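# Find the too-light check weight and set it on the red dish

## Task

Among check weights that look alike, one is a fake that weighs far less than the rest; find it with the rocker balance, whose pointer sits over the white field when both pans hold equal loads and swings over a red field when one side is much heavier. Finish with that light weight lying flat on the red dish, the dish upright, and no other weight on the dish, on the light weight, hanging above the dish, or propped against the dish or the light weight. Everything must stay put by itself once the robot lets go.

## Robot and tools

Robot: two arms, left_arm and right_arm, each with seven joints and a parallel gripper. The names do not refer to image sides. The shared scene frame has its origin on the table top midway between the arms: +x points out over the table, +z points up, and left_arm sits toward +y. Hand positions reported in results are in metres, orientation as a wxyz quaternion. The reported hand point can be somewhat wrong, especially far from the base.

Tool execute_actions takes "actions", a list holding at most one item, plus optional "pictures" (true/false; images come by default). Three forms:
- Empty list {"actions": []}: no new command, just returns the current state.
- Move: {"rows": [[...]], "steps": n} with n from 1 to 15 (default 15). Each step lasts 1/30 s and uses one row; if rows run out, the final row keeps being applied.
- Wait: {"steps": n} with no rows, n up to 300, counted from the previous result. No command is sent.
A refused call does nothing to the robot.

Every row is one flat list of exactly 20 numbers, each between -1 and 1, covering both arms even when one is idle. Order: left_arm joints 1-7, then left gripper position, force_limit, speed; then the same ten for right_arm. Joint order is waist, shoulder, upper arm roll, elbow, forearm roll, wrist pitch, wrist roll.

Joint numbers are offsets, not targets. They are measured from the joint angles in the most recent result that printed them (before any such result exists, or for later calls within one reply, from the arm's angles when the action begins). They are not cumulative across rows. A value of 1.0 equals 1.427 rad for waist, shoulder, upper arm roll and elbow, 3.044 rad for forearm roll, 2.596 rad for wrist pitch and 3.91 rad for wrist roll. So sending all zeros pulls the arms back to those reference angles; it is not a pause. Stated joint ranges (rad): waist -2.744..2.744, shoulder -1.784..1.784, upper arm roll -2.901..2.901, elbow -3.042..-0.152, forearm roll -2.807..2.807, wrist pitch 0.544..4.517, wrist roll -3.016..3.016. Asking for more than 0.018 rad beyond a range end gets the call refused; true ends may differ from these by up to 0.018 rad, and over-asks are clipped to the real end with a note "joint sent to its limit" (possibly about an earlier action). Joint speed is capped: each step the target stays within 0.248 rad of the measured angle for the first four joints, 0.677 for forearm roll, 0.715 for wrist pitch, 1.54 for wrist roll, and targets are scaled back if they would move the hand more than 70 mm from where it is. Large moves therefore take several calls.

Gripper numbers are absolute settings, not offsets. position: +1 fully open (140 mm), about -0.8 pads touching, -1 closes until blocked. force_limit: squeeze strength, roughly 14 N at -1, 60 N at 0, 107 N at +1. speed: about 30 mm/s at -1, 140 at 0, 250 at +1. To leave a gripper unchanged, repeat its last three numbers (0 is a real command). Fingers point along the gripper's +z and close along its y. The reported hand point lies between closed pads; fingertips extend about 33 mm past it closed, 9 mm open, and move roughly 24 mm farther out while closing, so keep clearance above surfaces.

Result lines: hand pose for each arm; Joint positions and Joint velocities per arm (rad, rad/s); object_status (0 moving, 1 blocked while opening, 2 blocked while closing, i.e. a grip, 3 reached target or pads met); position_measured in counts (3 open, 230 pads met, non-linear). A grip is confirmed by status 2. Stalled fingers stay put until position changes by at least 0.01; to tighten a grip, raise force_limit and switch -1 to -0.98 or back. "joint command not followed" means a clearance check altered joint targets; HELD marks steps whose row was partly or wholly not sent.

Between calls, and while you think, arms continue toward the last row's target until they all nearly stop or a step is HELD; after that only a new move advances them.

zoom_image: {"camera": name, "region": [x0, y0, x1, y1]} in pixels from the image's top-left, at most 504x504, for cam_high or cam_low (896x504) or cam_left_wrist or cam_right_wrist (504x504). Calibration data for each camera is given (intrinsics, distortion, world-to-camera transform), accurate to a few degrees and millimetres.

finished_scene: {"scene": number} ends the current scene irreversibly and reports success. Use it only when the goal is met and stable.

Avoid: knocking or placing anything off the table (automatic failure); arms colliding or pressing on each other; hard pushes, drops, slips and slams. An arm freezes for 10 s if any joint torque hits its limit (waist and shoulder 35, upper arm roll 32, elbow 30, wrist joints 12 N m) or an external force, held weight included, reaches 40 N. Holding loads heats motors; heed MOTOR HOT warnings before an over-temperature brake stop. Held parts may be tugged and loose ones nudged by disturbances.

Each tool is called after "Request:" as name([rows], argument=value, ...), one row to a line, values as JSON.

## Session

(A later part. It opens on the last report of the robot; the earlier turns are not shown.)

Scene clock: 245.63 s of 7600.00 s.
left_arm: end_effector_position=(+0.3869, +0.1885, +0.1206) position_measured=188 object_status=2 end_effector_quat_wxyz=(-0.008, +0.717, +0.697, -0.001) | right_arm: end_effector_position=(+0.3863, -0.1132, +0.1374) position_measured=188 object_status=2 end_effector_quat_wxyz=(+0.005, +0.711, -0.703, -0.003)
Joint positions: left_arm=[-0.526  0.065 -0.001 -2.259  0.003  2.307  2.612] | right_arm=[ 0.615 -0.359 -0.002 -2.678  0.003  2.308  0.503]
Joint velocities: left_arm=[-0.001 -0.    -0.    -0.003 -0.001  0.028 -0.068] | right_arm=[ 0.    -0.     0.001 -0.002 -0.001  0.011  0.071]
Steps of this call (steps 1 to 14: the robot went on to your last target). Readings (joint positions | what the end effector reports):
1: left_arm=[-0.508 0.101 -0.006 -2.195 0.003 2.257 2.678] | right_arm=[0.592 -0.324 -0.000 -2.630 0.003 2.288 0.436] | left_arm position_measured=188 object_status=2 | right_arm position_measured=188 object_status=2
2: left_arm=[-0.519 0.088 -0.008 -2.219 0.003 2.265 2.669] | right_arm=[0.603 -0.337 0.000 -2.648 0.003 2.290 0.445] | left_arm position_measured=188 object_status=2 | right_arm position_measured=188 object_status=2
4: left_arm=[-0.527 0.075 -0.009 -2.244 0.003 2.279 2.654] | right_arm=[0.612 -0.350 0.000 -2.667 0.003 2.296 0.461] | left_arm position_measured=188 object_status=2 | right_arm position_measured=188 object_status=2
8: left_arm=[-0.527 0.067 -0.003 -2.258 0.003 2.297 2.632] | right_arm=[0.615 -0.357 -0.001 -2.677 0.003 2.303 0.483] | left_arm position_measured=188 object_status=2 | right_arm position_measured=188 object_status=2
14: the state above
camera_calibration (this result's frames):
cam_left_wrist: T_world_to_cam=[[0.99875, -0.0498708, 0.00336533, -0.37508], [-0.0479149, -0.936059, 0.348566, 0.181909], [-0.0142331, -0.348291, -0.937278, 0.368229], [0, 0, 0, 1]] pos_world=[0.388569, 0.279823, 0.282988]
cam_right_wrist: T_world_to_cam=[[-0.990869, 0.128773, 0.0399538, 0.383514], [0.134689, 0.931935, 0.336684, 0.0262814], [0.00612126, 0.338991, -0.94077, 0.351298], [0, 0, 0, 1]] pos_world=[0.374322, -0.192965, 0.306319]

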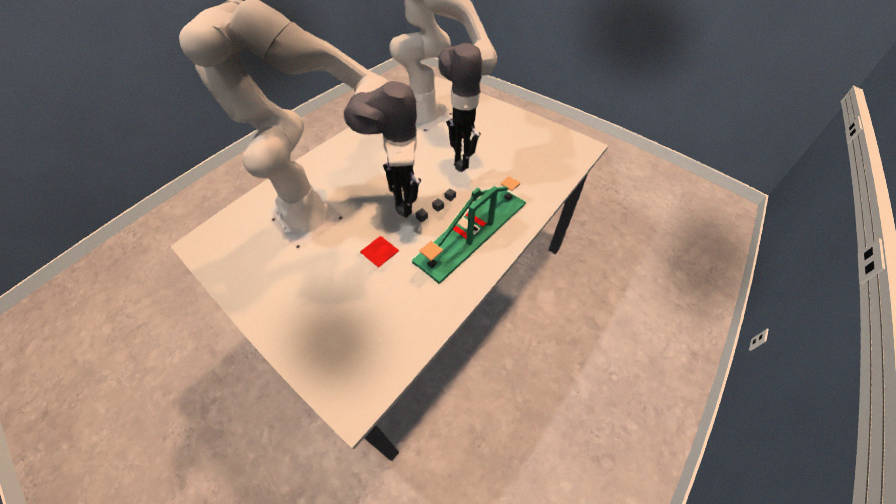

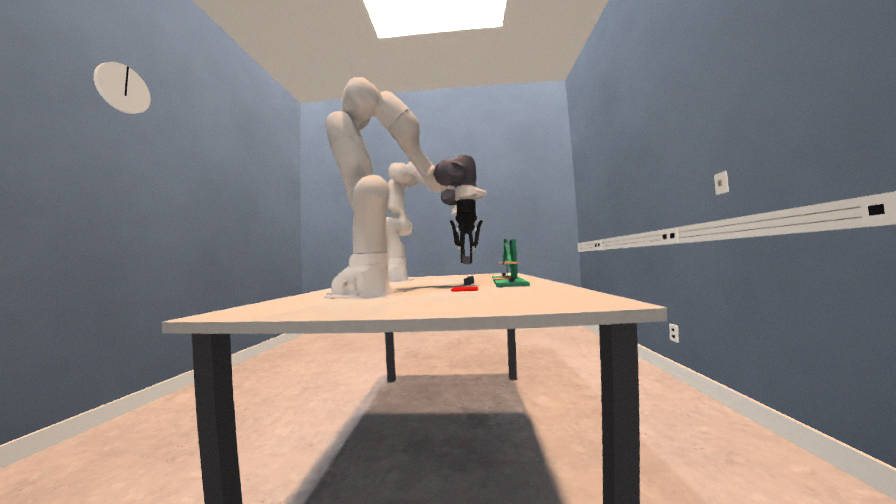

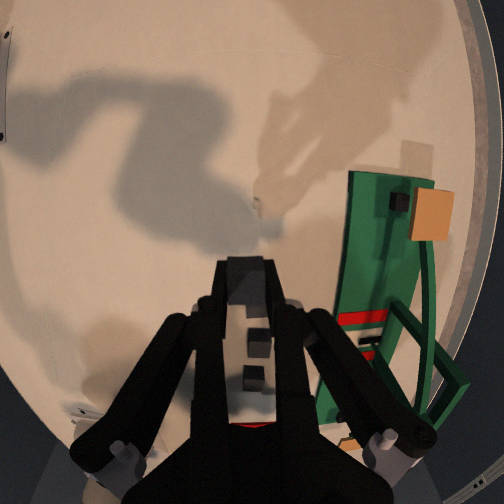

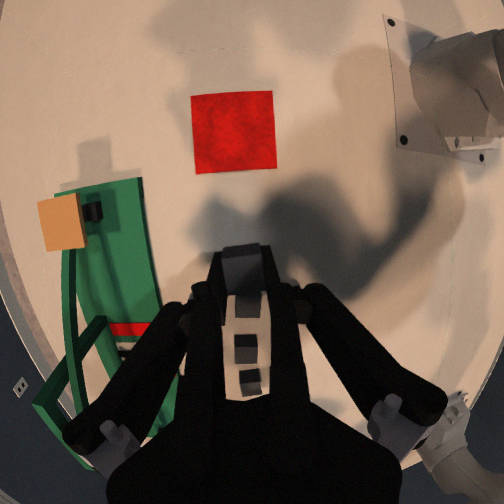

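Request:
execute_actions([
  {"rows":[[0,0.005,0,-0.001,0,0.010,-0.0063,-1,-0.2,-0.3,0,0.007,0,-0.002,0,0.013,0.007,-1,-0.2,-0.3],[0,0.012,0,-0.003,0,0.020,-0.0063,-1,-0.2,-0.3,0,0.017,0,-0.006,0,0.027,0.007,-1,-0.2,-0.3],[0,0.021,0,-0.006,0,0.030,-0.0063,-1,-0.2,-0.3,0,0.029,0,-0.010,0,0.041,0.007,-1,-0.2,-0.3],[0,0.031,0,-0.009,0,0.040,-0.0063,-1,-0.2,-0.3,0,0.043,0,-0.015,0,0.055,0.007,-1,-0.2,-0.3],[0,0.041,0,-0.012,0,0.050,-0.0063,-1,-0.2,-0.3,0,0.057,0,-0.020,0,0.069,0.007,-1,-0.2,-0.3],[0,0.051,0,-0.015,0,0.059,-0.0063,-1,-0.2,-0.3,0,0.071,0,-0.025,0,0.082,0.007,-1,-0.2,-0.3],[0,0.061,0,-0.018,0,0.067,-0.0063,-1,-0.2,-0.3,0,0.084,0,-0.030,0,0.093,0.007,-1,-0.2,-0.3],[0,0.070,0,-0.020,0,0.074,-0.0063,-1,-0.2,-0.3,0,0.097,0,-0.034,0,0.103,0.007,-1,-0.2,-0.3],[0,0.079,0,-0.023,0,0.080,-0.0063,-1,-0.2,-0.3,0,0.109,0,-0.038,0,0.111,0.007,-1,-0.2,-0.3],[0,0.087,0,-0.025,0,0.0835,-0.0063,-1,-0.2,-0.3,0,0.120,0,-0.042,0,0.115,0.007,-1,-0.2,-0.3],[0,0.094,0,-0.027,0,0.0835,-0.0063,-1,-0.2,-0.3,0,0.129,0,-0.045,0,0.115,0.007,-1,-0.2,-0.3],[0,0.099,0,-0.0285,0,0.0835,-0.0063,-1,-0.2,-0.3,0,0.137,0,-0.048,0,0.115,0.007,-1,-0.2,-0.3],[0,0.103,0,-0.0295,0,0.0835,-0.0063,-1,-0.2,-0.3,0,0.142,0,-0.050,0,0.115,0.007,-1,-0.2,-0.3],[0,0.106,0,-0.0305,0,0.0835,-0.0063,-1,-0.2,-0.3,0,0.146,0,-0.051,0,0.115,0.007,-1,-0.2,-0.3],[0,0.1079,0,-0.0308,0,0.0835,-0.0063,-1,-0.2,-0.3,0,0.1486,0,-0.0519,0,0.115,0.007,-1,-0.2,-0.3]],"steps":15},
], pictures=false)

Request:
execute_actions([
  {"steps":14},
], pictures=false)

Request:
execute_actions([
  {"rows":[[0,0,0,0,0,0,0,0,0,0,0,0,0,0,0,0,0,0,0,0]],"steps":11},
], pictures=false)

Request:
execute_actions([
  {"rows":[[-0.003,0.002,0,0.006,0,-0.002,-0.004,0,0,0,0.005,0.003,0,0.006,0,-0.001,0.008,0,0,0],[-0.007,0.006,0,0.013,0,-0.004,-0.008,0,0,0,0.012,0.008,0,0.013,0,-0.002,0.016,0,0,0],[-0.012,0.012,0,0.022,0,-0.006,-0.012,0,0,0,0.02,0.015,0,0.021,0,-0.003,0.024,0,0,0],[-0.018,0.018,0,0.031,0,-0.008,-0.016,0,0,0,0.029,0.022,0,0.03,0,-0.004,0.032,0,0,0],[-0.023,0.024,0,0.041,0,-0.010,-0.02,0,0,0,0.038,0.03,0,0.039,0,-0.005,0.04,0,0,0],[-0.029,0.031,0,0.05,0,-0.012,-0.024,0,0,0,0.048,0.038,0,0.048,0,-0.006,0.048,0,0,0],[-0.035,0.037,0,0.06,0,-0.014,-0.028,0,0,0,0.057,0.046,0,0.057,0,-0.007,0.056,0,0,0],[-0.041,0.044,0,0.07,0,-0.016,-0.028,0,0,0,0.066,0.054,0,0.066,0,-0.0075,0.064,0,0,0],[-0.046,0.05,0,0.079,0,-0.018,-0.028,0,0,0,0.075,0.061,0,0.075,0,-0.0075,0.073,0,0,0],[-0.052,0.056,0,0.088,0,-0.0195,-0.028,0,0,0,0.084,0.069,0,0.084,0,-0.0075,0.073,0,0,0],[-0.057,0.062,0,0.097,0,-0.0195,-0.028,0,0,0,0.093,0.076,0,0.092,0,-0.0075,0.073,0,0,0],[-0.061,0.067,0,0.104,0,-0.0195,-0.028,0,0,0,0.1,0.082,0,0.099,0,-0.0075,0.073,0,0,0],[-0.065,0.071,0,0.109,0,-0.0195,-0.028,0,0,0,0.106,0.087,0,0.104,0,-0.0075,0.073,0,0,0],[-0.067,0.074,0,0.113,0,-0.0195,-0.028,0,0,0,0.109,0.09,0,0.107,0,-0.0075,0.073,0,0,0],[-0.0679,0.0755,0,0.1144,0,-0.0195,-0.028,0,0,0,0.1115,0.092,0,0.1089,0,-0.0075,0.073,0,0,0]],"steps":15},
], pictures=false)

Request:
execute_actions([
  {"steps":12},
])

Scene clock: 285.10 s of 7600.00 s.
left_arm: end_effector_position=(+0.3853, +0.1893, +0.0418) position_measured=188 object_status=2 end_effector_quat_wxyz=(-0.011, +0.709, +0.705, -0.002) | right_arm: end_effector_position=(+0.3824, -0.1157, +0.0542) position_measured=188 object_status=2 end_effector_quat_wxyz=(+0.011, +0.704, -0.711, -0.004)
Joint positions: left_arm=[-0.526  0.211 -0.001 -2.303  0.003  2.492  2.592] | right_arm=[ 0.615 -0.16  -0.002 -2.748  0.003  2.564  0.524]
Joint velocities: left_arm=[-0.001  0.176  0.    -0.059  0.001  0.155 -0.001] | right_arm=[-0.001  0.23  -0.001 -0.087 -0.001  0.218  0.001]
Steps of this call (steps 1 to 30: the robot went on to your last target; steps 31 to 90: nothing new was sent; then 35.97 s passed at rest; steps 91 to 105: all 15 steps of this action). Readings (joint positions | what the end effector reports):
91: left_arm=[-0.526 0.065 -0.001 -2.260 0.003 2.315 2.592] | right_arm=[0.615 -0.358 -0.002 -2.679 0.003 2.314 0.524] | left_arm position_measured=188 object_status=2 | right_arm position_measured=188 object_status=2
92: left_arm=[-0.526 0.068 -0.001 -2.260 0.003 2.322 2.592] | right_arm=[0.615 -0.353 -0.002 -2.680 0.003 2.324 0.524] | left_arm position_measured=188 object_status=2 | right_arm position_measured=188 object_status=2
94: left_arm=[-0.526 0.082 -0.001 -2.263 0.003 2.346 2.592] | right_arm=[0.615 -0.333 -0.002 -2.686 0.003 2.359 0.524] | left_arm position_measured=188 object_status=2 | right_arm position_measured=188 object_status=2
98: left_arm=[-0.526 0.133 -0.001 -2.277 0.003 2.414 2.592] | right_arm=[0.615 -0.263 -0.002 -2.711 0.003 2.455 0.524] | left_arm position_measured=188 object_status=2 | right_arm position_measured=188 object_status=2
105: the state above

Scene clock: 285.57 s of 7600.00 s.
left_arm: end_effector_position=(+0.3891, +0.1870, +0.0386) position_measured=188 object_status=2 end_effector_quat_wxyz=(-0.003, +0.710, +0.705, -0.000) | right_arm: end_effector_position=(+0.3869, -0.1132, +0.0506) position_measured=188 object_status=2 end_effector_quat_wxyz=(+0.002, +0.704, -0.711, -0.002)
Joint positions: left_arm=[-0.526  0.22  -0.001 -2.305  0.003  2.519  2.592] | right_arm=[ 0.615 -0.147 -0.002 -2.753  0.003  2.6    0.525]
Joint velocities: left_arm=[ 0.001 -0.001  0.     0.001 -0.001  0.011 -0.   ] | right_arm=[0.001 0.001 0.001 0.003 0.    0.015 0.   ]
Steps of this call (steps 1 to 14: the robot went on to your last target). Readings (joint positions | what the end effector reports):
1: left_arm=[-0.526 0.216 -0.001 -2.304 0.003 2.497 2.592] | right_arm=[0.615 -0.154 -0.002 -2.751 0.003 2.571 0.524] | left_arm position_measured=188 object_status=2 | right_arm position_measured=188 object_status=2
2: left_arm=[-0.526 0.219 -0.001 -2.305 0.003 2.501 2.592] | right_arm=[0.615 -0.150 -0.002 -2.752 0.003 2.576 0.524] | left_arm position_measured=188 object_status=2 | right_arm position_measured=188 object_status=2
4: left_arm=[-0.526 0.220 -0.001 -2.305 0.003 2.507 2.592] | right_arm=[0.615 -0.147 -0.002 -2.753 0.003 2.584 0.525] | left_arm position_measured=188 object_status=2 | right_arm position_measured=188 object_status=2
8: left_arm=[-0.526 0.220 -0.001 -2.305 0.003 2.514 2.592] | right_arm=[0.615 -0.147 -0.002 -2.753 0.003 2.595 0.525] | left_arm position_measured=188 object_status=2 | right_arm position_measured=188 object_status=2
14: the state above

Scene clock: 285.93 s of 7600.00 s.
left_arm: end_effector_position=(+0.3891, +0.1870, +0.0386) position_measured=129 object_status=0 end_effector_quat_wxyz=(-0.003, +0.710, +0.705, -0.000) | right_arm: end_effector_position=(+0.3869, -0.1132, +0.0506) position_measured=129 object_status=0 end_effector_quat_wxyz=(+0.002, +0.704, -0.711, -0.002)
Joint positions: left_arm=[-0.526  0.22  -0.001 -2.305  0.003  2.519  2.592] | right_arm=[ 0.615 -0.147 -0.002 -2.753  0.003  2.6    0.525]
Joint velocities: left_arm=[-0.002 -0.001  0.    -0.001  0.    -0.     0.001] | right_arm=[ 0.001 -0.001  0.    -0.    -0.001 -0.     0.   ]
Steps of this call (steps 1 to 11: all 11 steps of this action). Readings (joint positions | what the end effector reports):
1: left_arm=[-0.526 0.220 -0.001 -2.305 0.003 2.519 2.592] | right_arm=[0.615 -0.147 -0.002 -2.753 0.003 2.601 0.525] | left_arm position_measured=188 object_status=0 | right_arm position_measured=188 object_status=0
2: left_arm=[-0.526 0.220 -0.001 -2.305 0.003 2.519 2.592] | right_arm=[0.615 -0.147 -0.002 -2.753 0.003 2.601 0.525] | left_arm position_measured=188 object_status=0 | right_arm position_measured=188 object_status=0
4: left_arm=[-0.526 0.220 -0.001 -2.305 0.003 2.519 2.592] | right_arm=[0.615 -0.147 -0.002 -2.753 0.003 2.601 0.525] | left_arm position_measured=167 object_status=0 | right_arm position_measured=167 object_status=0
8: left_arm=[-0.526 0.220 -0.001 -2.305 0.003 2.519 2.592] | right_arm=[0.615 -0.147 -0.002 -2.753 0.003 2.600 0.525] | left_arm position_measured=137 object_status=0 | right_arm position_measured=137 object_status=0
11: the state above

Scene clock: 286.43 s of 7600.00 s.
left_arm: end_effector_position=(+0.3985, +0.1215, +0.0396) position_measured=129 object_status=3 end_effector_quat_wxyz=(+0.003, +0.714, +0.700, +0.001) | right_arm: end_effector_position=(+0.3937, -0.0379, +0.0515) position_measured=129 object_status=3 end_effector_quat_wxyz=(-0.002, +0.687, -0.727, -0.001)
Joint positions: left_arm=[-0.615  0.316 -0.001 -2.157  0.003  2.478  2.516] | right_arm=[ 0.759 -0.03  -0.003 -2.612  0.003  2.586  0.715]
Joint velocities: left_arm=[-0.132  0.141 -0.018  0.182  0.    -0.039 -0.1  ] | right_arm=[ 0.202  0.166  0.008  0.175  0.    -0.009  0.297]
Steps of this call (steps 1 to 15: all 15 steps of this action). Readings (joint positions | what the end effector reports):
1: left_arm=[-0.526 0.221 -0.001 -2.304 0.003 2.518 2.590] | right_arm=[0.616 -0.146 -0.002 -2.752 0.003 2.600 0.527] | left_arm position_measured=129 object_status=0 | right_arm position_measured=129 object_status=0
2: left_arm=[-0.528 0.222 -0.000 -2.300 0.003 2.517 2.588] | right_arm=[0.619 -0.144 -0.003 -2.748 0.003 2.600 0.532] | left_arm position_measured=129 object_status=0 | right_arm position_measured=129 object_status=0
4: left_arm=[-0.535 0.231 0.001 -2.284 0.003 2.512 2.579] | right_arm=[0.634 -0.133 -0.003 -2.732 0.003 2.597 0.550] | left_arm position_measured=129 object_status=3 | right_arm position_measured=129 object_status=3
8: left_arm=[-0.564 0.261 0.001 -2.235 0.003 2.498 2.550] | right_arm=[0.680 -0.095 -0.004 -2.686 0.003 2.591 0.611] | left_arm position_measured=129 object_status=3 | right_arm position_measured=129 object_status=3
15: the state above

Scene clock: 286.83 s of 7600.00 s.
left_arm: end_effector_position=(+0.3972, +0.1163, +0.0383) position_measured=129 object_status=3 end_effector_quat_wxyz=(+0.001, +0.710, +0.705, +0.001) | right_arm: end_effector_position=(+0.3927, -0.0312, +0.0506) position_measured=129 object_status=3 end_effector_quat_wxyz=(-0.001, +0.668, -0.745, -0.001)
Joint positions: left_arm=[-0.622  0.326 -0.002 -2.144  0.003  2.471  2.494] | right_arm=[ 0.772 -0.018 -0.002 -2.599  0.003  2.584  0.78 ]
Joint velocities: left_arm=[-0.001  0.    -0.     0.     0.001 -0.004 -0.026] | right_arm=[ 0.001 -0.001  0.    -0.    -0.    -0.002  0.079]
Steps of this call (steps 1 to 12: the robot went on to your last target). Readings (joint positions | what the end effector reports):
1: left_arm=[-0.618 0.320 -0.002 -2.152 0.003 2.477 2.513] | right_arm=[0.764 -0.025 -0.002 -2.607 0.003 2.586 0.724] | left_arm position_measured=129 object_status=3 | right_arm position_measured=129 object_status=3
2: left_arm=[-0.621 0.322 -0.002 -2.149 0.003 2.476 2.510] | right_arm=[0.768 -0.022 -0.002 -2.604 0.003 2.585 0.732] | left_arm position_measured=129 object_status=3 | right_arm position_measured=129 object_status=3
4: left_arm=[-0.622 0.325 -0.002 -2.146 0.003 2.474 2.505] | right_arm=[0.771 -0.019 -0.002 -2.601 0.003 2.585 0.746] | left_arm position_measured=129 object_status=3 | right_arm position_measured=129 object_status=3
8: left_arm=[-0.622 0.326 -0.002 -2.144 0.003 2.472 2.498] | right_arm=[0.772 -0.018 -0.002 -2.600 0.003 2.584 0.767] | left_arm position_measured=129 object_status=3 | right_arm position_measured=129 object_status=3
12: the state above
camera_calibration (this result's frames):
cam_left_wrist: T_world_to_cam=[[0.999391, -0.0293227, 0.0189047, -0.391897], [-0.0341477, -0.933192, 0.357751, 0.137303], [0.00715144, -0.358179, -0.933626, 0.258666], [0, 0, 0, 1]] pos_world=[0.394497, 0.209287, 0.199785]
cam_right_wrist: T_world_to_cam=[[-0.968456, 0.247509, 0.0288377, 0.378201], [0.242109, 0.907262, 0.343887, -0.0650789], [0.0589518, 0.340022, -0.938568, 0.220945], [0, 0, 0, 1]] pos_world=[0.369003, -0.109691, 0.218845]

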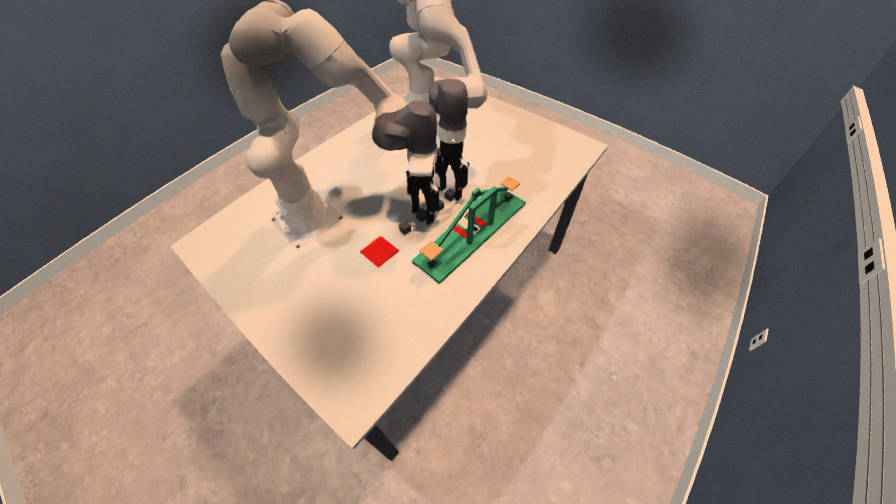

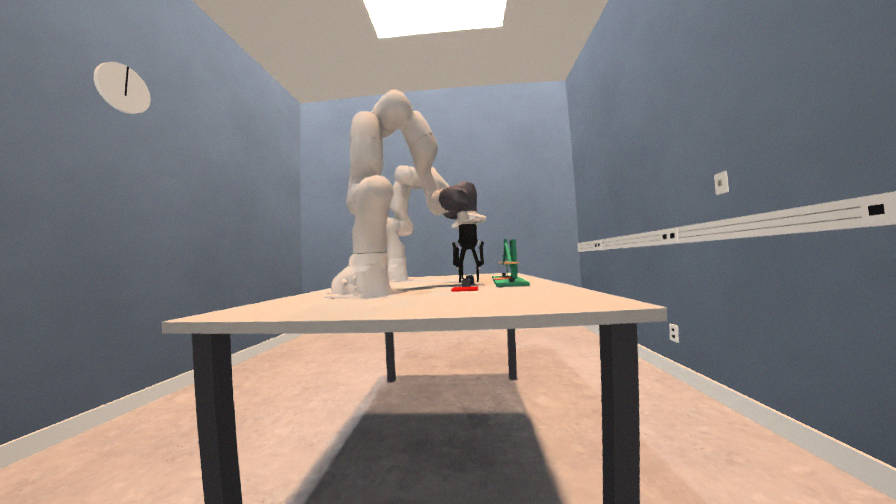

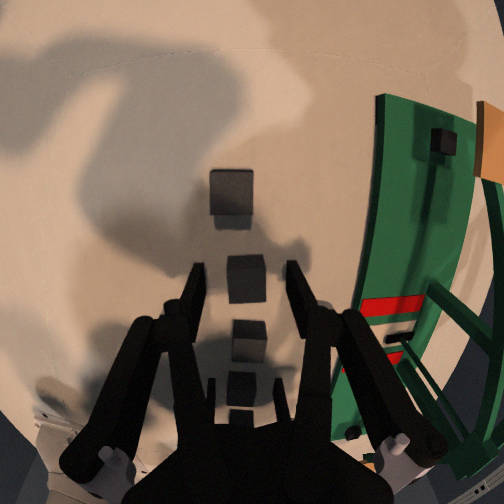

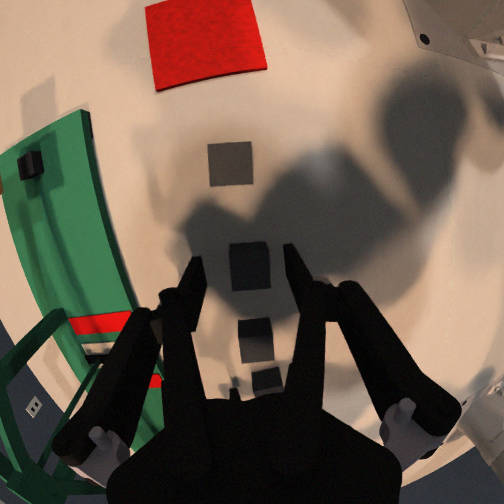

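Request:
zoom_image(camera="cam_right_wrist", region=[180, 220, 310, 320])

Request:
zoom_image(camera="cam_left_wrist", region=[180, 230, 310, 330])

Region (180, 220, 310, 320) of cam_right_wrist's 504x504 image, scaled by 3.877, with more detail than that image has; it fills the top 388 rows of this view, and the rest is white.

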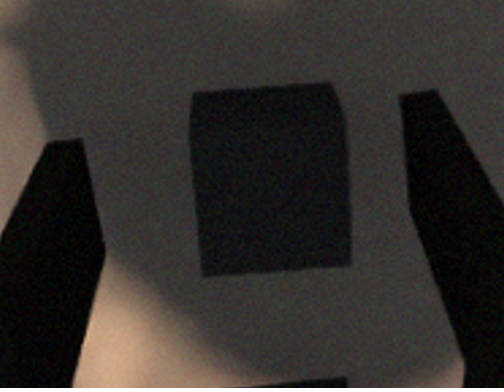

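Region (180, 230, 310, 330) of cam_left_wrist's 504x504 image, scaled by 3.877, with more detail than that image has; it fills the top 388 rows of this view, and the rest is white.

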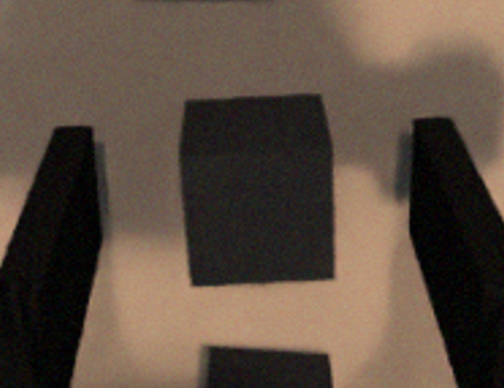

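Request:
execute_actions([
  {"rows":[[0,0,0,0,0,0,-0.005,0,0,0,0,0,0,0,0,0,0.02,0,0,0],[0,0,0,0,0,0,-0.005,0,0,0,0,0,0,0,0,0,0.02,0,0,0],[0,0,0,0,0,0,-0.005,-1,-0.2,-0.3,0,0,0,0,0,0,0.02,-1,-0.2,-0.3]],"steps":15},
], pictures=false)

Request:
execute_actions([
  {"steps":5},
], pictures=false)

Request:
execute_actions([
  {"rows":[[0,-0.005,0,0.002,0,-0.011,0,-1,-0.2,-0.3,0,-0.007,0,0.003,0,-0.014,0,-1,-0.2,-0.3],[0,-0.013,0,0.005,0,-0.022,0,-1,-0.2,-0.3,0,-0.017,0,0.007,0,-0.028,0,-1,-0.2,-0.3],[0,-0.023,0,0.009,0,-0.033,0,-1,-0.2,-0.3,0,-0.03,0,0.012,0,-0.042,0,-1,-0.2,-0.3],[0,-0.034,0,0.014,0,-0.044,0,-1,-0.2,-0.3,0,-0.044,0,0.019,0,-0.056,0,-1,-0.2,-0.3],[0,-0.046,0,0.019,0,-0.054,0,-1,-0.2,-0.3,0,-0.059,0,0.025,0,-0.07,0,-1,-0.2,-0.3],[0,-0.057,0,0.024,0,-0.064,0,-1,-0.2,-0.3,0,-0.074,0,0.032,0,-0.083,0,-1,-0.2,-0.3],[0,-0.068,0,0.028,0,-0.074,0,-1,-0.2,-0.3,0,-0.088,0,0.038,0,-0.096,0,-1,-0.2,-0.3],[0,-0.079,0,0.033,0,-0.083,0,-1,-0.2,-0.3,0,-0.103,0,0.045,0,-0.108,0,-1,-0.2,-0.3],[0,-0.09,0,0.038,0,-0.091,0,-1,-0.2,-0.3,0,-0.117,0,0.051,0,-0.119,0,-1,-0.2,-0.3],[0,-0.101,0,0.043,0,-0.098,0,-1,-0.2,-0.3,0,-0.13,0,0.058,0,-0.129,0,-1,-0.2,-0.3],[0,-0.11,0,0.047,0,-0.1022,0,-1,-0.2,-0.3,0,-0.143,0,0.063,0,-0.1346,0,-1,-0.2,-0.3],[0,-0.119,0,0.051,0,-0.1022,0,-1,-0.2,-0.3,0,-0.153,0,0.068,0,-0.1346,0,-1,-0.2,-0.3],[0,-0.126,0,0.054,0,-0.1022,0,-1,-0.2,-0.3,0,-0.162,0,0.072,0,-0.1346,0,-1,-0.2,-0.3],[0,-0.1301,0,0.0552,0,-0.1022,0,-1,-0.2,-0.3,0,-0.168,0,0.0748,0,-0.1346,0,-1,-0.2,-0.3]],"steps":15},
], pictures=false)

Request:
execute_actions([
  {"steps":10},
], pictures=false)

Request:
execute_actions([
  {"rows":[[0.010,0.006,0,0.008,0,-0.004,0.01,-1,-0.2,-0.3,-0.014,0.005,0,0.005,0,-0.001,-0.016,-1,-0.2,-0.3],[0.023,0.015,0,0.021,0,-0.008,0.02,-1,-0.2,-0.3,-0.032,0.013,0,0.013,0,-0.002,-0.032,-1,-0.2,-0.3],[0.04,0.028,0,0.038,0,-0.012,0.03,-1,-0.2,-0.3,-0.055,0.025,0,0.025,0,-0.003,-0.048,-1,-0.2,-0.3],[0.058,0.043,0,0.06,0,-0.016,0.04,-1,-0.2,-0.3,-0.081,0.039,0,0.039,0,-0.004,-0.064,-1,-0.2,-0.3],[0.077,0.059,0,0.082,0,-0.02,0.05,-1,-0.2,-0.3,-0.108,0.053,0,0.053,0,-0.0045,-0.08,-1,-0.2,-0.3],[0.096,0.075,0,0.103,0,-0.024,0.06,-1,-0.2,-0.3,-0.134,0.067,0,0.067,0,-0.0045,-0.096,-1,-0.2,-0.3],[0.115,0.09,0,0.125,0,-0.028,0.07,-1,-0.2,-0.3,-0.16,0.082,0,0.082,0,-0.0045,-0.112,-1,-0.2,-0.3],[0.134,0.106,0,0.147,0,-0.032,0.078,-1,-0.2,-0.3,-0.186,0.096,0,0.096,0,-0.0045,-0.126,-1,-0.2,-0.3],[0.152,0.122,0,0.169,0,-0.036,0.0844,-1,-0.2,-0.3,-0.212,0.11,0,0.11,0,-0.0045,-0.1389,-1,-0.2,-0.3],[0.169,0.138,0,0.19,0,-0.039,0.0844,-1,-0.2,-0.3,-0.235,0.124,0,0.124,0,-0.0045,-0.1389,-1,-0.2,-0.3],[0.184,0.153,0,0.212,0,-0.042,0.0844,-1,-0.2,-0.3,-0.256,0.138,0,0.138,0,-0.0045,-0.1389,-1,-0.2,-0.3],[0.195,0.168,0,0.233,0,-0.044,0.0844,-1,-0.2,-0.3,-0.272,0.151,0,0.152,0,-0.0045,-0.1389,-1,-0.2,-0.3],[0.203,0.181,0,0.25,0,-0.044,0.0844,-1,-0.2,-0.3,-0.283,0.163,0,0.163,0,-0.0045,-0.1389,-1,-0.2,-0.3],[0.207,0.19,0,0.263,0,-0.044,0.0844,-1,-0.2,-0.3,-0.289,0.172,0,0.172,0,-0.0045,-0.1389,-1,-0.2,-0.3],[0.2088,0.1966,0,0.2721,0,-0.044,0.0844,-1,-0.2,-0.3,-0.2908,0.1772,0,0.1775,0,-0.0045,-0.1389,-1,-0.2,-0.3]],"steps":15},
], pictures=false)

Request:
execute_actions([
  {"steps":16},
])

Scene clock: 321.87 s of 7600.00 s.
left_arm: end_effector_position=(+0.3972, +0.1164, +0.0384) position_measured=188 object_status=0 end_effector_quat_wxyz=(+0.001, +0.705, +0.710, +0.001) | right_arm: end_effector_position=(+0.3928, -0.0310, +0.0508) position_measured=189 object_status=0 end_effector_quat_wxyz=(-0.001, +0.644, -0.765, -0.001)
Joint positions: left_arm=[-0.622  0.326 -0.002 -2.143  0.003  2.471  2.48 ] | right_arm=[ 0.772 -0.018 -0.002 -2.599  0.003  2.584  0.843]
Joint velocities: left_arm=[ 0.     0.001 -0.001  0.001 -0.002  0.    -0.004] | right_arm=[ 0.001  0.001  0.001  0.     0.    -0.     0.032]
Steps of this call (steps 1 to 30: the robot went on to your last target; steps 31 to 90: nothing new was sent; then 31.53 s passed at rest; steps 91 to 105: all 15 steps of this action). Readings (joint positions | what the end effector reports):
91: left_arm=[-0.622 0.326 -0.002 -2.143 0.003 2.471 2.485] | right_arm=[0.772 -0.018 -0.002 -2.599 0.003 2.583 0.809] | left_arm position_measured=129 object_status=3 | right_arm position_measured=129 object_status=3
92: left_arm=[-0.622 0.326 -0.002 -2.143 0.003 2.471 2.485] | right_arm=[0.772 -0.018 -0.002 -2.599 0.003 2.583 0.813] | left_arm position_measured=129 object_status=3 | right_arm position_measured=129 object_status=3
94: left_arm=[-0.622 0.326 -0.002 -2.143 0.003 2.471 2.483] | right_arm=[0.772 -0.018 -0.002 -2.599 0.003 2.583 0.821] | left_arm position_measured=133 object_status=0 | right_arm position_measured=133 object_status=0
98: left_arm=[-0.622 0.326 -0.002 -2.143 0.003 2.471 2.482] | right_arm=[0.772 -0.018 -0.002 -2.599 0.003 2.583 0.832] | left_arm position_measured=156 object_status=0 | right_arm position_measured=156 object_status=0
105: the state above

Scene clock: 322.03 s of 7600.00 s.
left_arm: end_effector_position=(+0.3972, +0.1164, +0.0384) position_measured=188 object_status=2 end_effector_quat_wxyz=(+0.001, +0.704, +0.710, +0.001) | right_arm: end_effector_position=(+0.3928, -0.0310, +0.0508) position_measured=189 object_status=2 end_effector_quat_wxyz=(-0.001, +0.642, -0.766, -0.001)
Joint positions: left_arm=[-0.622  0.326 -0.002 -2.143  0.003  2.471  2.479] | right_arm=[ 0.772 -0.018 -0.002 -2.599  0.003  2.584  0.847]
Joint velocities: left_arm=[-0.001  0.001 -0.001 -0.    -0.001 -0.    -0.002] | right_arm=[-0.001  0.     0.001 -0.001 -0.    -0.     0.017]
Steps of this call (steps 1 to 5: the robot went on to your last target). Readings (joint positions | what the end effector reports):
1: left_arm=[-0.622 0.326 -0.002 -2.143 0.003 2.471 2.480] | right_arm=[0.772 -0.018 -0.002 -2.599 0.003 2.584 0.844] | left_arm position_measured=188 object_status=0 | right_arm position_measured=189 object_status=0
2: left_arm=[-0.622 0.326 -0.002 -2.143 0.003 2.471 2.480] | right_arm=[0.772 -0.018 -0.002 -2.599 0.003 2.584 0.845] | left_arm position_measured=188 object_status=0 | right_arm position_measured=189 object_status=0
4: left_arm=[-0.622 0.326 -0.002 -2.143 0.003 2.471 2.480] | right_arm=[0.772 -0.018 -0.002 -2.599 0.003 2.584 0.847] | left_arm position_measured=188 object_status=2 | right_arm position_measured=189 object_status=2
5: the state above

Scene clock: 322.53 s of 7600.00 s.
left_arm: end_effector_position=(+0.4049, +0.1108, +0.1496) position_measured=188 object_status=2 end_effector_quat_wxyz=(+0.012, +0.704, +0.710, +0.003) | right_arm: end_effector_position=(+0.4020, -0.0232, +0.1641) position_measured=189 object_status=2 end_effector_quat_wxyz=(-0.016, +0.642, -0.766, -0.001)
Joint positions: left_arm=[-0.622  0.152 -0.002 -2.07   0.003  2.247  2.479] | right_arm=[ 0.772 -0.241 -0.002 -2.5    0.003  2.29   0.847]
Joint velocities: left_arm=[-0.    -0.268  0.     0.13  -0.001 -0.215  0.001] | right_arm=[ 0.    -0.312 -0.     0.154 -0.    -0.295 -0.001]
Steps of this call (steps 1 to 15: all 15 steps of this action). Readings (joint positions | what the end effector reports):
1: left_arm=[-0.622 0.325 -0.002 -2.143 0.003 2.467 2.479] | right_arm=[0.772 -0.019 -0.002 -2.598 0.003 2.578 0.847] | left_arm position_measured=188 object_status=2 | right_arm position_measured=189 object_status=2
2: left_arm=[-0.622 0.323 -0.002 -2.143 0.003 2.458 2.479] | right_arm=[0.772 -0.023 -0.002 -2.597 0.003 2.567 0.847] | left_arm position_measured=188 object_status=2 | right_arm position_measured=189 object_status=2
4: left_arm=[-0.622 0.311 -0.002 -2.140 0.003 2.429 2.479] | right_arm=[0.772 -0.042 -0.002 -2.591 0.003 2.531 0.847] | left_arm position_measured=188 object_status=2 | right_arm position_measured=189 object_status=2
8: left_arm=[-0.622 0.256 -0.002 -2.117 0.003 2.352 2.479] | right_arm=[0.772 -0.115 -0.002 -2.558 0.003 2.431 0.847] | left_arm position_measured=188 object_status=2 | right_arm position_measured=189 object_status=2
15: the state above

Scene clock: 322.87 s of 7600.00 s.
left_arm: end_effector_position=(+0.3995, +0.1150, +0.1548) position_measured=188 object_status=2 end_effector_quat_wxyz=(+0.003, +0.704, +0.710, +0.001) | right_arm: end_effector_position=(+0.3956, -0.0283, +0.1703) position_measured=189 object_status=2 end_effector_quat_wxyz=(-0.005, +0.642, -0.766, -0.001)
Joint positions: left_arm=[-0.622  0.141 -0.002 -2.065  0.003  2.212  2.479] | right_arm=[ 0.772 -0.257 -0.002 -2.492  0.003  2.244  0.847]
Joint velocities: left_arm=[ 0.001  0.007 -0.    -0.003  0.001 -0.038  0.001] | right_arm=[ 0.    -0.001 -0.001  0.    -0.    -0.048  0.001]
Steps of this call (steps 1 to 10: the robot went on to your last target). Readings (joint positions | what the end effector reports):
1: left_arm=[-0.622 0.145 -0.002 -2.066 0.003 2.240 2.479] | right_arm=[0.772 -0.250 -0.002 -2.495 0.003 2.281 0.847] | left_arm position_measured=188 object_status=2 | right_arm position_measured=189 object_status=2
2: left_arm=[-0.622 0.140 -0.002 -2.064 0.003 2.235 2.479] | right_arm=[0.772 -0.255 -0.002 -2.493 0.003 2.274 0.847] | left_arm position_measured=188 object_status=2 | right_arm position_measured=189 object_status=2
4: left_arm=[-0.622 0.138 -0.002 -2.063 0.003 2.227 2.479] | right_arm=[0.772 -0.257 -0.002 -2.492 0.003 2.262 0.847] | left_arm position_measured=188 object_status=2 | right_arm position_measured=189 object_status=2
8: left_arm=[-0.622 0.140 -0.002 -2.065 0.003 2.215 2.479] | right_arm=[0.772 -0.257 -0.002 -2.492 0.003 2.248 0.847] | left_arm position_measured=188 object_status=2 | right_arm position_measured=189 object_status=2
10: the state above

Scene clock: 323.37 s of 7600.00 s.
left_arm: end_effector_position=(+0.5583, +0.2306, +0.1472) position_measured=188 object_status=2 end_effector_quat_wxyz=(+0.002, +0.681, +0.732, +0.003) | right_arm: end_effector_position=(+0.5421, -0.1634, +0.1610) position_measured=189 object_status=2 end_effector_quat_wxyz=(+0.000, -0.633, +0.774, +0.001)
Joint positions: left_arm=[-0.339  0.391  0.004 -1.724  0.003  2.121  2.705] | right_arm=[ 0.383 -0.033 -0.007 -2.269  0.003  2.235  0.478]
Joint velocities: left_arm=[ 0.367  0.448  0.075  0.577  0.    -0.101  0.333] | right_arm=[-0.435  0.407 -0.059  0.376  0.    -0.001 -0.558]
Steps of this call (steps 1 to 15: all 15 steps of this action). Readings (joint positions | what the end effector reports):
1: left_arm=[-0.620 0.143 -0.003 -2.063 0.003 2.210 2.483] | right_arm=[0.769 -0.256 -0.001 -2.491 0.003 2.243 0.842] | left_arm position_measured=188 object_status=2 | right_arm position_measured=189 object_status=2
2: left_arm=[-0.615 0.148 -0.005 -2.057 0.003 2.207 2.489] | right_arm=[0.760 -0.253 0.001 -2.487 0.003 2.243 0.831] | left_arm position_measured=188 object_status=2 | right_arm position_measured=189 object_status=2
4: left_arm=[-0.590 0.170 -0.010 -2.026 0.003 2.197 2.513] | right_arm=[0.721 -0.234 0.004 -2.467 0.003 2.240 0.794] | left_arm position_measured=188 object_status=2 | right_arm position_measured=189 object_status=2
8: left_arm=[-0.498 0.246 -0.011 -1.920 0.003 2.168 2.589] | right_arm=[0.590 -0.164 0.004 -2.397 0.003 2.237 0.671] | left_arm position_measured=188 object_status=2 | right_arm position_measured=189 object_status=2
15: the state above

Scene clock: 323.90 s of 7600.00 s.
left_arm: end_effector_position=(+0.5670, +0.2334, +0.1450) position_measured=188 object_status=2 end_effector_quat_wxyz=(-0.001, +0.708, +0.707, +0.000) | right_arm: end_effector_position=(+0.5536, -0.1723, +0.1590) position_measured=189 object_status=2 end_effector_quat_wxyz=(-0.000, +0.677, -0.736, -0.001)
Joint positions: left_arm=[-0.324  0.423 -0.001 -1.68   0.003  2.1    2.788] | right_arm=[ 0.358 -0.006 -0.005 -2.241  0.003  2.234  0.339]
Joint velocities: left_arm=[-0.001 -0.     0.002 -0.001  0.001 -0.006  0.059] | right_arm=[ 0.001 -0.     0.001 -0.    -0.001 -0.001 -0.094]
Steps of this call (steps 1 to 16: the robot went on to your last target). Readings (joint positions | what the end effector reports):
1: left_arm=[-0.329 0.404 0.007 -1.709 0.003 2.118 2.715] | right_arm=[0.371 -0.022 -0.009 -2.259 0.003 2.235 0.460] | left_arm position_measured=188 object_status=2 | right_arm position_measured=189 object_status=2
2: left_arm=[-0.323 0.412 0.008 -1.699 0.003 2.115 2.725] | right_arm=[0.364 -0.015 -0.009 -2.253 0.003 2.235 0.445] | left_arm position_measured=188 object_status=2 | right_arm position_measured=189 object_status=2
4: left_arm=[-0.318 0.420 0.007 -1.689 0.003 2.110 2.741] | right_arm=[0.359 -0.008 -0.009 -2.246 0.003 2.235 0.418] | left_arm position_measured=188 object_status=2 | right_arm position_measured=189 object_status=2
8: left_arm=[-0.322 0.423 0.001 -1.682 0.003 2.104 2.764] | right_arm=[0.358 -0.006 -0.006 -2.242 0.003 2.234 0.380] | left_arm position_measured=188 object_status=2 | right_arm position_measured=189 object_status=2
16: the state above
camera_calibration (this result's frames):
cam_left_wrist: T_world_to_cam=[[0.999601, -0.0237102, 0.0153234, -0.56105], [-0.0276095, -0.93431, 0.355389, 0.211153], [0.00589047, -0.355671, -0.934593, 0.399222], [0, 0, 0, 1]] pos_world=[0.564304, 0.325971, 0.306666]
cam_right_wrist: T_world_to_cam=[[-0.974416, 0.222628, 0.0308307, 0.56456], [0.219538, 0.913432, 0.342702, 0.000452056], [0.0481334, 0.340703, -0.938938, 0.367423], [0, 0, 0, 1]] pos_world=[0.532332, -0.251282, 0.327427]

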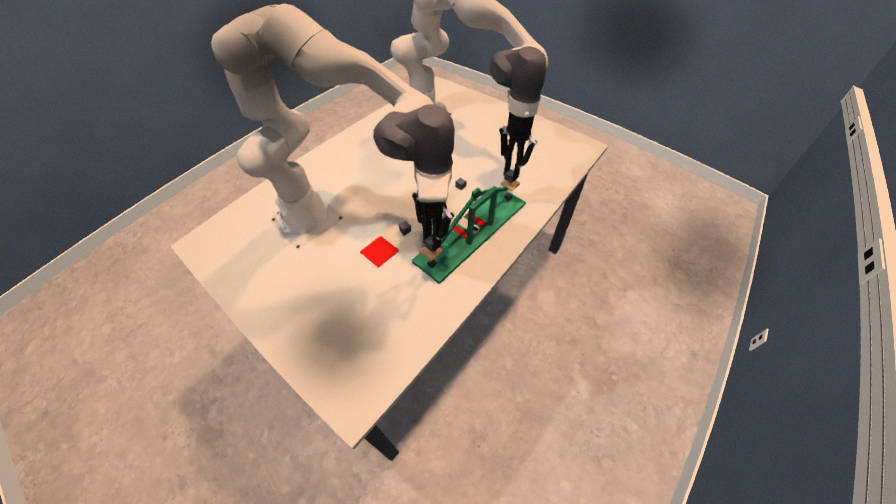

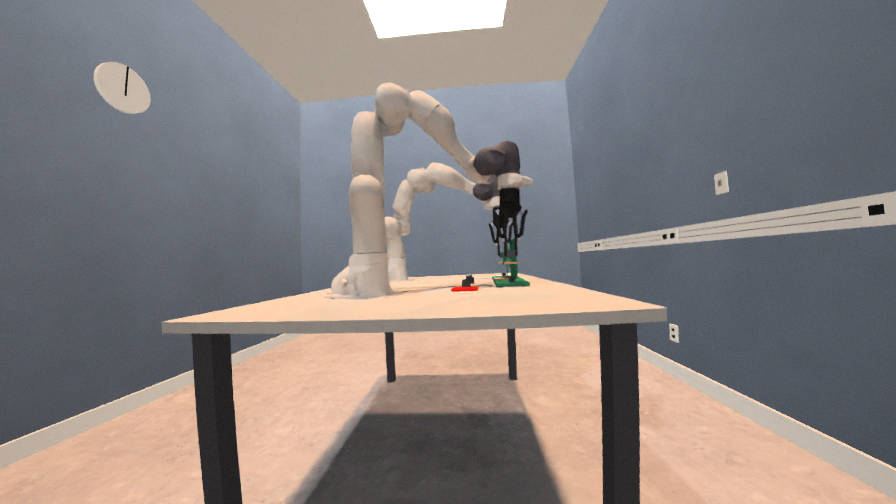

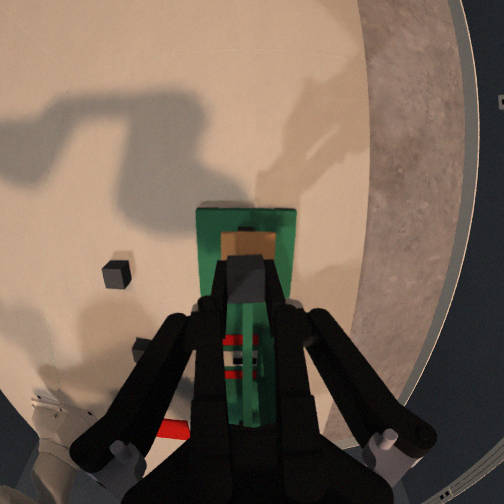

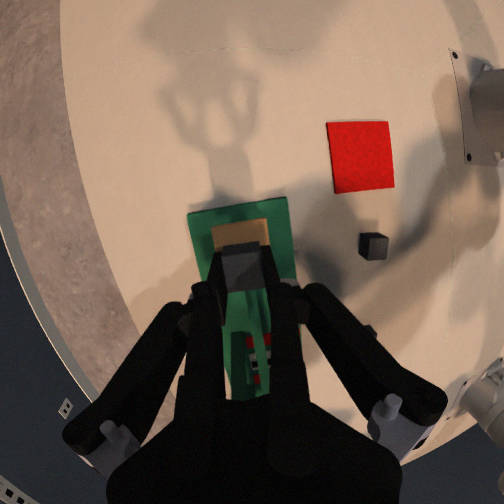

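Request:
execute_actions(actions=[])

Scene clock: 335.37 s of 7600.00 s.
left_arm: end_effector_position=(+0.5667, +0.2335, +0.1450) position_measured=188 object_status=2 end_effector_quat_wxyz=(-0.002, +0.714, +0.700, +0.000) | right_arm: end_effector_position=(+0.5536, -0.1722, +0.1591) position_measured=189 object_status=2 end_effector_quat_wxyz=(-0.000, +0.688, -0.726, -0.001)
Joint positions: left_arm=[-0.324  0.423 -0.001 -1.68   0.003  2.099  2.805] | right_arm=[ 0.358 -0.006 -0.005 -2.241  0.003  2.234  0.31 ]
Joint velocities: left_arm=[ 0.001 -0.001 -0.     0.001  0.001  0.001 -0.001] | right_arm=[ 0.     0.    -0.002 -0.001  0.001  0.    -0.003]
Steps of this call (steps 1 to 30: the robot went on to your last target; steps 31 to 90: nothing new was sent; then 8.47 s passed at rest). Readings (joint positions | what the end effector reports):
1: left_arm=[-0.324 0.423 -0.001 -1.680 0.003 2.100 2.790] | right_arm=[0.358 -0.006 -0.005 -2.241 0.003 2.234 0.336] | left_arm position_measured=188 object_status=2 | right_arm position_measured=189 object_status=2
2: left_arm=[-0.324 0.423 -0.001 -1.680 0.003 2.100 2.791] | right_arm=[0.358 -0.006 -0.005 -2.241 0.003 2.234 0.333] | left_arm position_measured=188 object_status=2 | right_arm position_measured=189 object_status=2
4: left_arm=[-0.324 0.423 -0.001 -1.680 0.003 2.100 2.794] | right_arm=[0.358 -0.006 -0.005 -2.241 0.003 2.234 0.329] | left_arm position_measured=188 object_status=2 | right_arm position_measured=189 object_status=2
8: left_arm=[-0.324 0.423 -0.001 -1.680 0.003 2.100 2.798] | right_arm=[0.358 -0.006 -0.005 -2.241 0.003 2.234 0.322] | left_arm position_measured=188 object_status=2 | right_arm position_measured=189 object_status=2
90: the state above
All arms were judged still, so your last target was given up. Only a new action makes them travel on or press farther. Fingers that are still opening or closing keep moving.
camera_calibration (this result's frames):
cam_left_wrist: T_world_to_cam=[[0.999051, -0.0411039, 0.014431, -0.556301], [-0.0435491, -0.933788, 0.355168, 0.220167], [-0.00112324, -0.355459, -0.934691, 0.403192], [0, 0, 0, 1]] pos_world=[0.565814, 0.326042, 0.306692]
cam_right_wrist: T_world_to_cam=[[-0.980499, 0.194087, 0.0308637, 0.562984], [0.192789, 0.919445, 0.342715, 0.0161941], [0.0381389, 0.341982, -0.938932, 0.373179], [0, 0, 0, 1]] pos_world=[0.53465, -0.251778, 0.327464]

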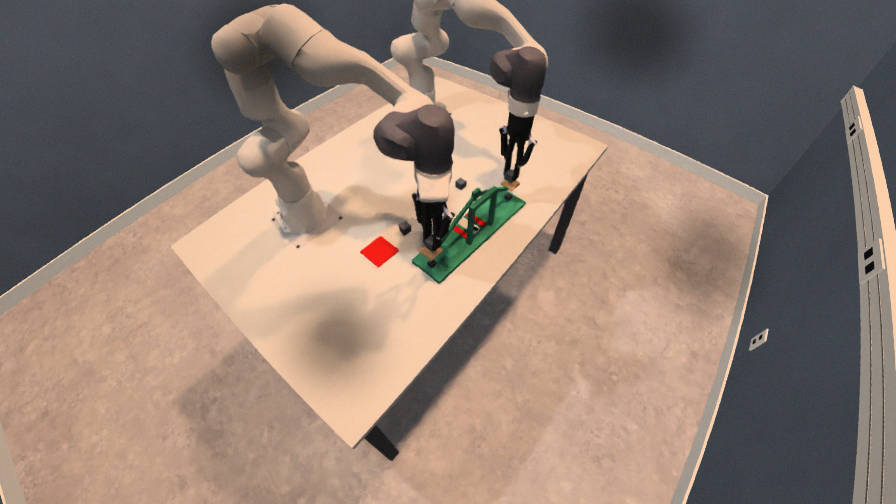

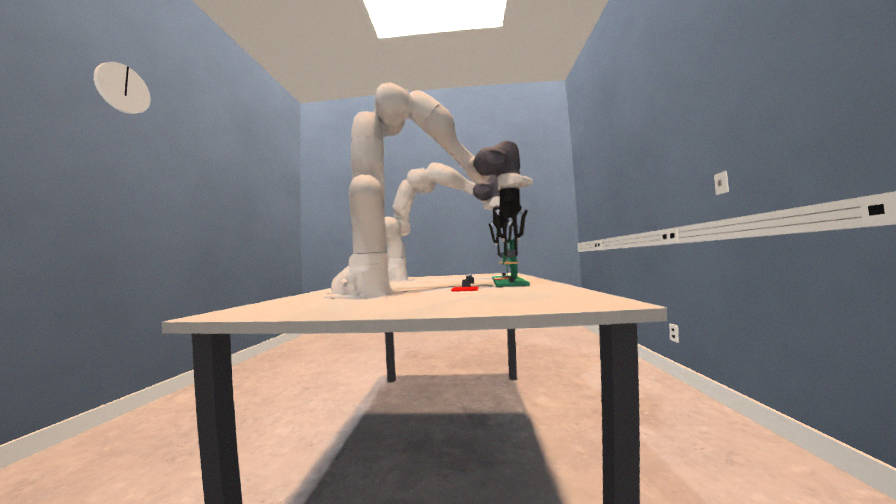

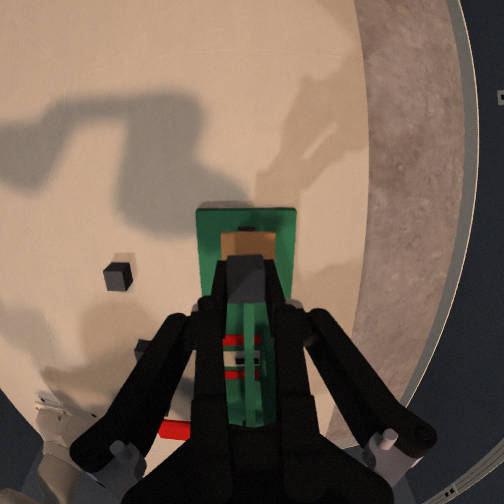

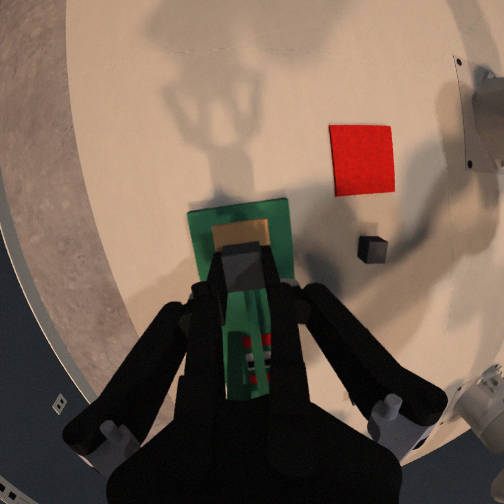

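Request:
execute_actions([
  {"rows":[[0,0.003,0,-0.0035,0,0.005,0.001,-1,-0.2,-0.3,0,0.004,0,-0.0035,0,0.005,-0.001,-1,-0.2,-0.3],[0,0.006,0,-0.007,0,0.010,0.0018,-1,-0.2,-0.3,0,0.008,0,-0.007,0,0.010,-0.002,-1,-0.2,-0.3],[0,0.009,0,-0.0105,0,0.014,0.0018,-1,-0.2,-0.3,0,0.012,0,-0.0105,0,0.015,-0.002,-1,-0.2,-0.3],[0,0.011,0,-0.013,0,0.0162,0.0018,-1,-0.2,-0.3,0,0.015,0,-0.013,0,0.0175,-0.002,-1,-0.2,-0.3],[0,0.0126,0,-0.0147,0,0.0162,0.0018,-1,-0.2,-0.3,0,0.0178,0,-0.0151,0,0.0175,-0.002,-1,-0.2,-0.3]],"steps":15},
], pictures=false)

Request:
execute_actions([
  {"steps":8},
], pictures=false)

Scene clock: 343.43 s of 7600.00 s.
left_arm: end_effector_position=(+0.5658, +0.2338, +0.1279) position_measured=188 object_status=2 end_effector_quat_wxyz=(-0.002, +0.715, +0.700, -0.000) | right_arm: end_effector_position=(+0.5521, -0.1727, +0.1420) position_measured=189 object_status=2 end_effector_quat_wxyz=(+0.002, +0.688, -0.725, -0.002)
Joint positions: left_arm=[-0.324  0.439 -0.001 -1.7    0.003  2.134  2.808] | right_arm=[ 0.358  0.017 -0.005 -2.26   0.002  2.273  0.308]
Joint velocities: left_arm=[ 0.001 -0.001  0.    -0.003 -0.     0.014  0.001] | right_arm=[ 0.001  0.    -0.001 -0.002  0.001  0.017 -0.002]
Steps of this call (steps 1 to 90: nothing new was sent; then 4.57 s passed at rest; steps 91 to 105: all 15 steps of this action). Readings (joint positions | what the end effector reports):
91: left_arm=[-0.324 0.423 -0.001 -1.681 0.003 2.101 2.805] | right_arm=[0.358 -0.005 -0.005 -2.241 0.003 2.236 0.310] | left_arm position_measured=188 object_status=2 | right_arm position_measured=189 object_status=2
92: left_arm=[-0.324 0.424 -0.001 -1.682 0.003 2.105 2.806] | right_arm=[0.358 -0.004 -0.005 -2.243 0.003 2.240 0.310] | left_arm position_measured=188 object_status=2 | right_arm position_measured=189 object_status=2
94: left_arm=[-0.324 0.428 -0.001 -1.688 0.003 2.115 2.806] | right_arm=[0.358 0.003 -0.005 -2.249 0.003 2.251 0.309] | left_arm position_measured=188 object_status=2 | right_arm position_measured=189 object_status=2
98: left_arm=[-0.324 0.440 -0.001 -1.699 0.003 2.128 2.807] | right_arm=[0.358 0.017 -0.005 -2.259 0.002 2.265 0.309] | left_arm position_measured=188 object_status=2 | right_arm position_measured=189 object_status=2
105: the state above

Scene clock: 343.70 s of 7600.00 s.
left_arm: end_effector_position=(+0.5662, +0.2337, +0.1278) position_measured=188 object_status=2 end_effector_quat_wxyz=(-0.002, +0.715, +0.699, +0.000) | right_arm: end_effector_position=(+0.5526, -0.1726, +0.1421) position_measured=189 object_status=2 end_effector_quat_wxyz=(+0.001, +0.688, -0.725, -0.001)
Joint positions: left_arm=[-0.324  0.439 -0.001 -1.7    0.003  2.136  2.808] | right_arm=[ 0.358  0.017 -0.005 -2.261  0.002  2.275  0.308]
Joint velocities: left_arm=[-0.001  0.    -0.001 -0.001  0.001  0.003  0.001] | right_arm=[ 0.002 -0.001 -0.     0.001  0.     0.003 -0.001]
Steps of this call (steps 1 to 8: the robot went on to your last target). Readings (joint positions | what the end effector reports):
1: left_arm=[-0.324 0.439 -0.001 -1.700 0.003 2.135 2.808] | right_arm=[0.358 0.017 -0.005 -2.260 0.002 2.273 0.308] | left_arm position_measured=188 object_status=2 | right_arm position_measured=189 object_status=2
2: left_arm=[-0.324 0.439 -0.001 -1.700 0.003 2.135 2.808] | right_arm=[0.358 0.017 -0.005 -2.260 0.002 2.274 0.308] | left_arm position_measured=188 object_status=2 | right_arm position_measured=189 object_status=2
4: left_arm=[-0.324 0.439 -0.001 -1.700 0.003 2.136 2.808] | right_arm=[0.358 0.017 -0.005 -2.261 0.002 2.274 0.308] | left_arm position_measured=188 object_status=2 | right_arm position_measured=189 object_status=2
8: the state above


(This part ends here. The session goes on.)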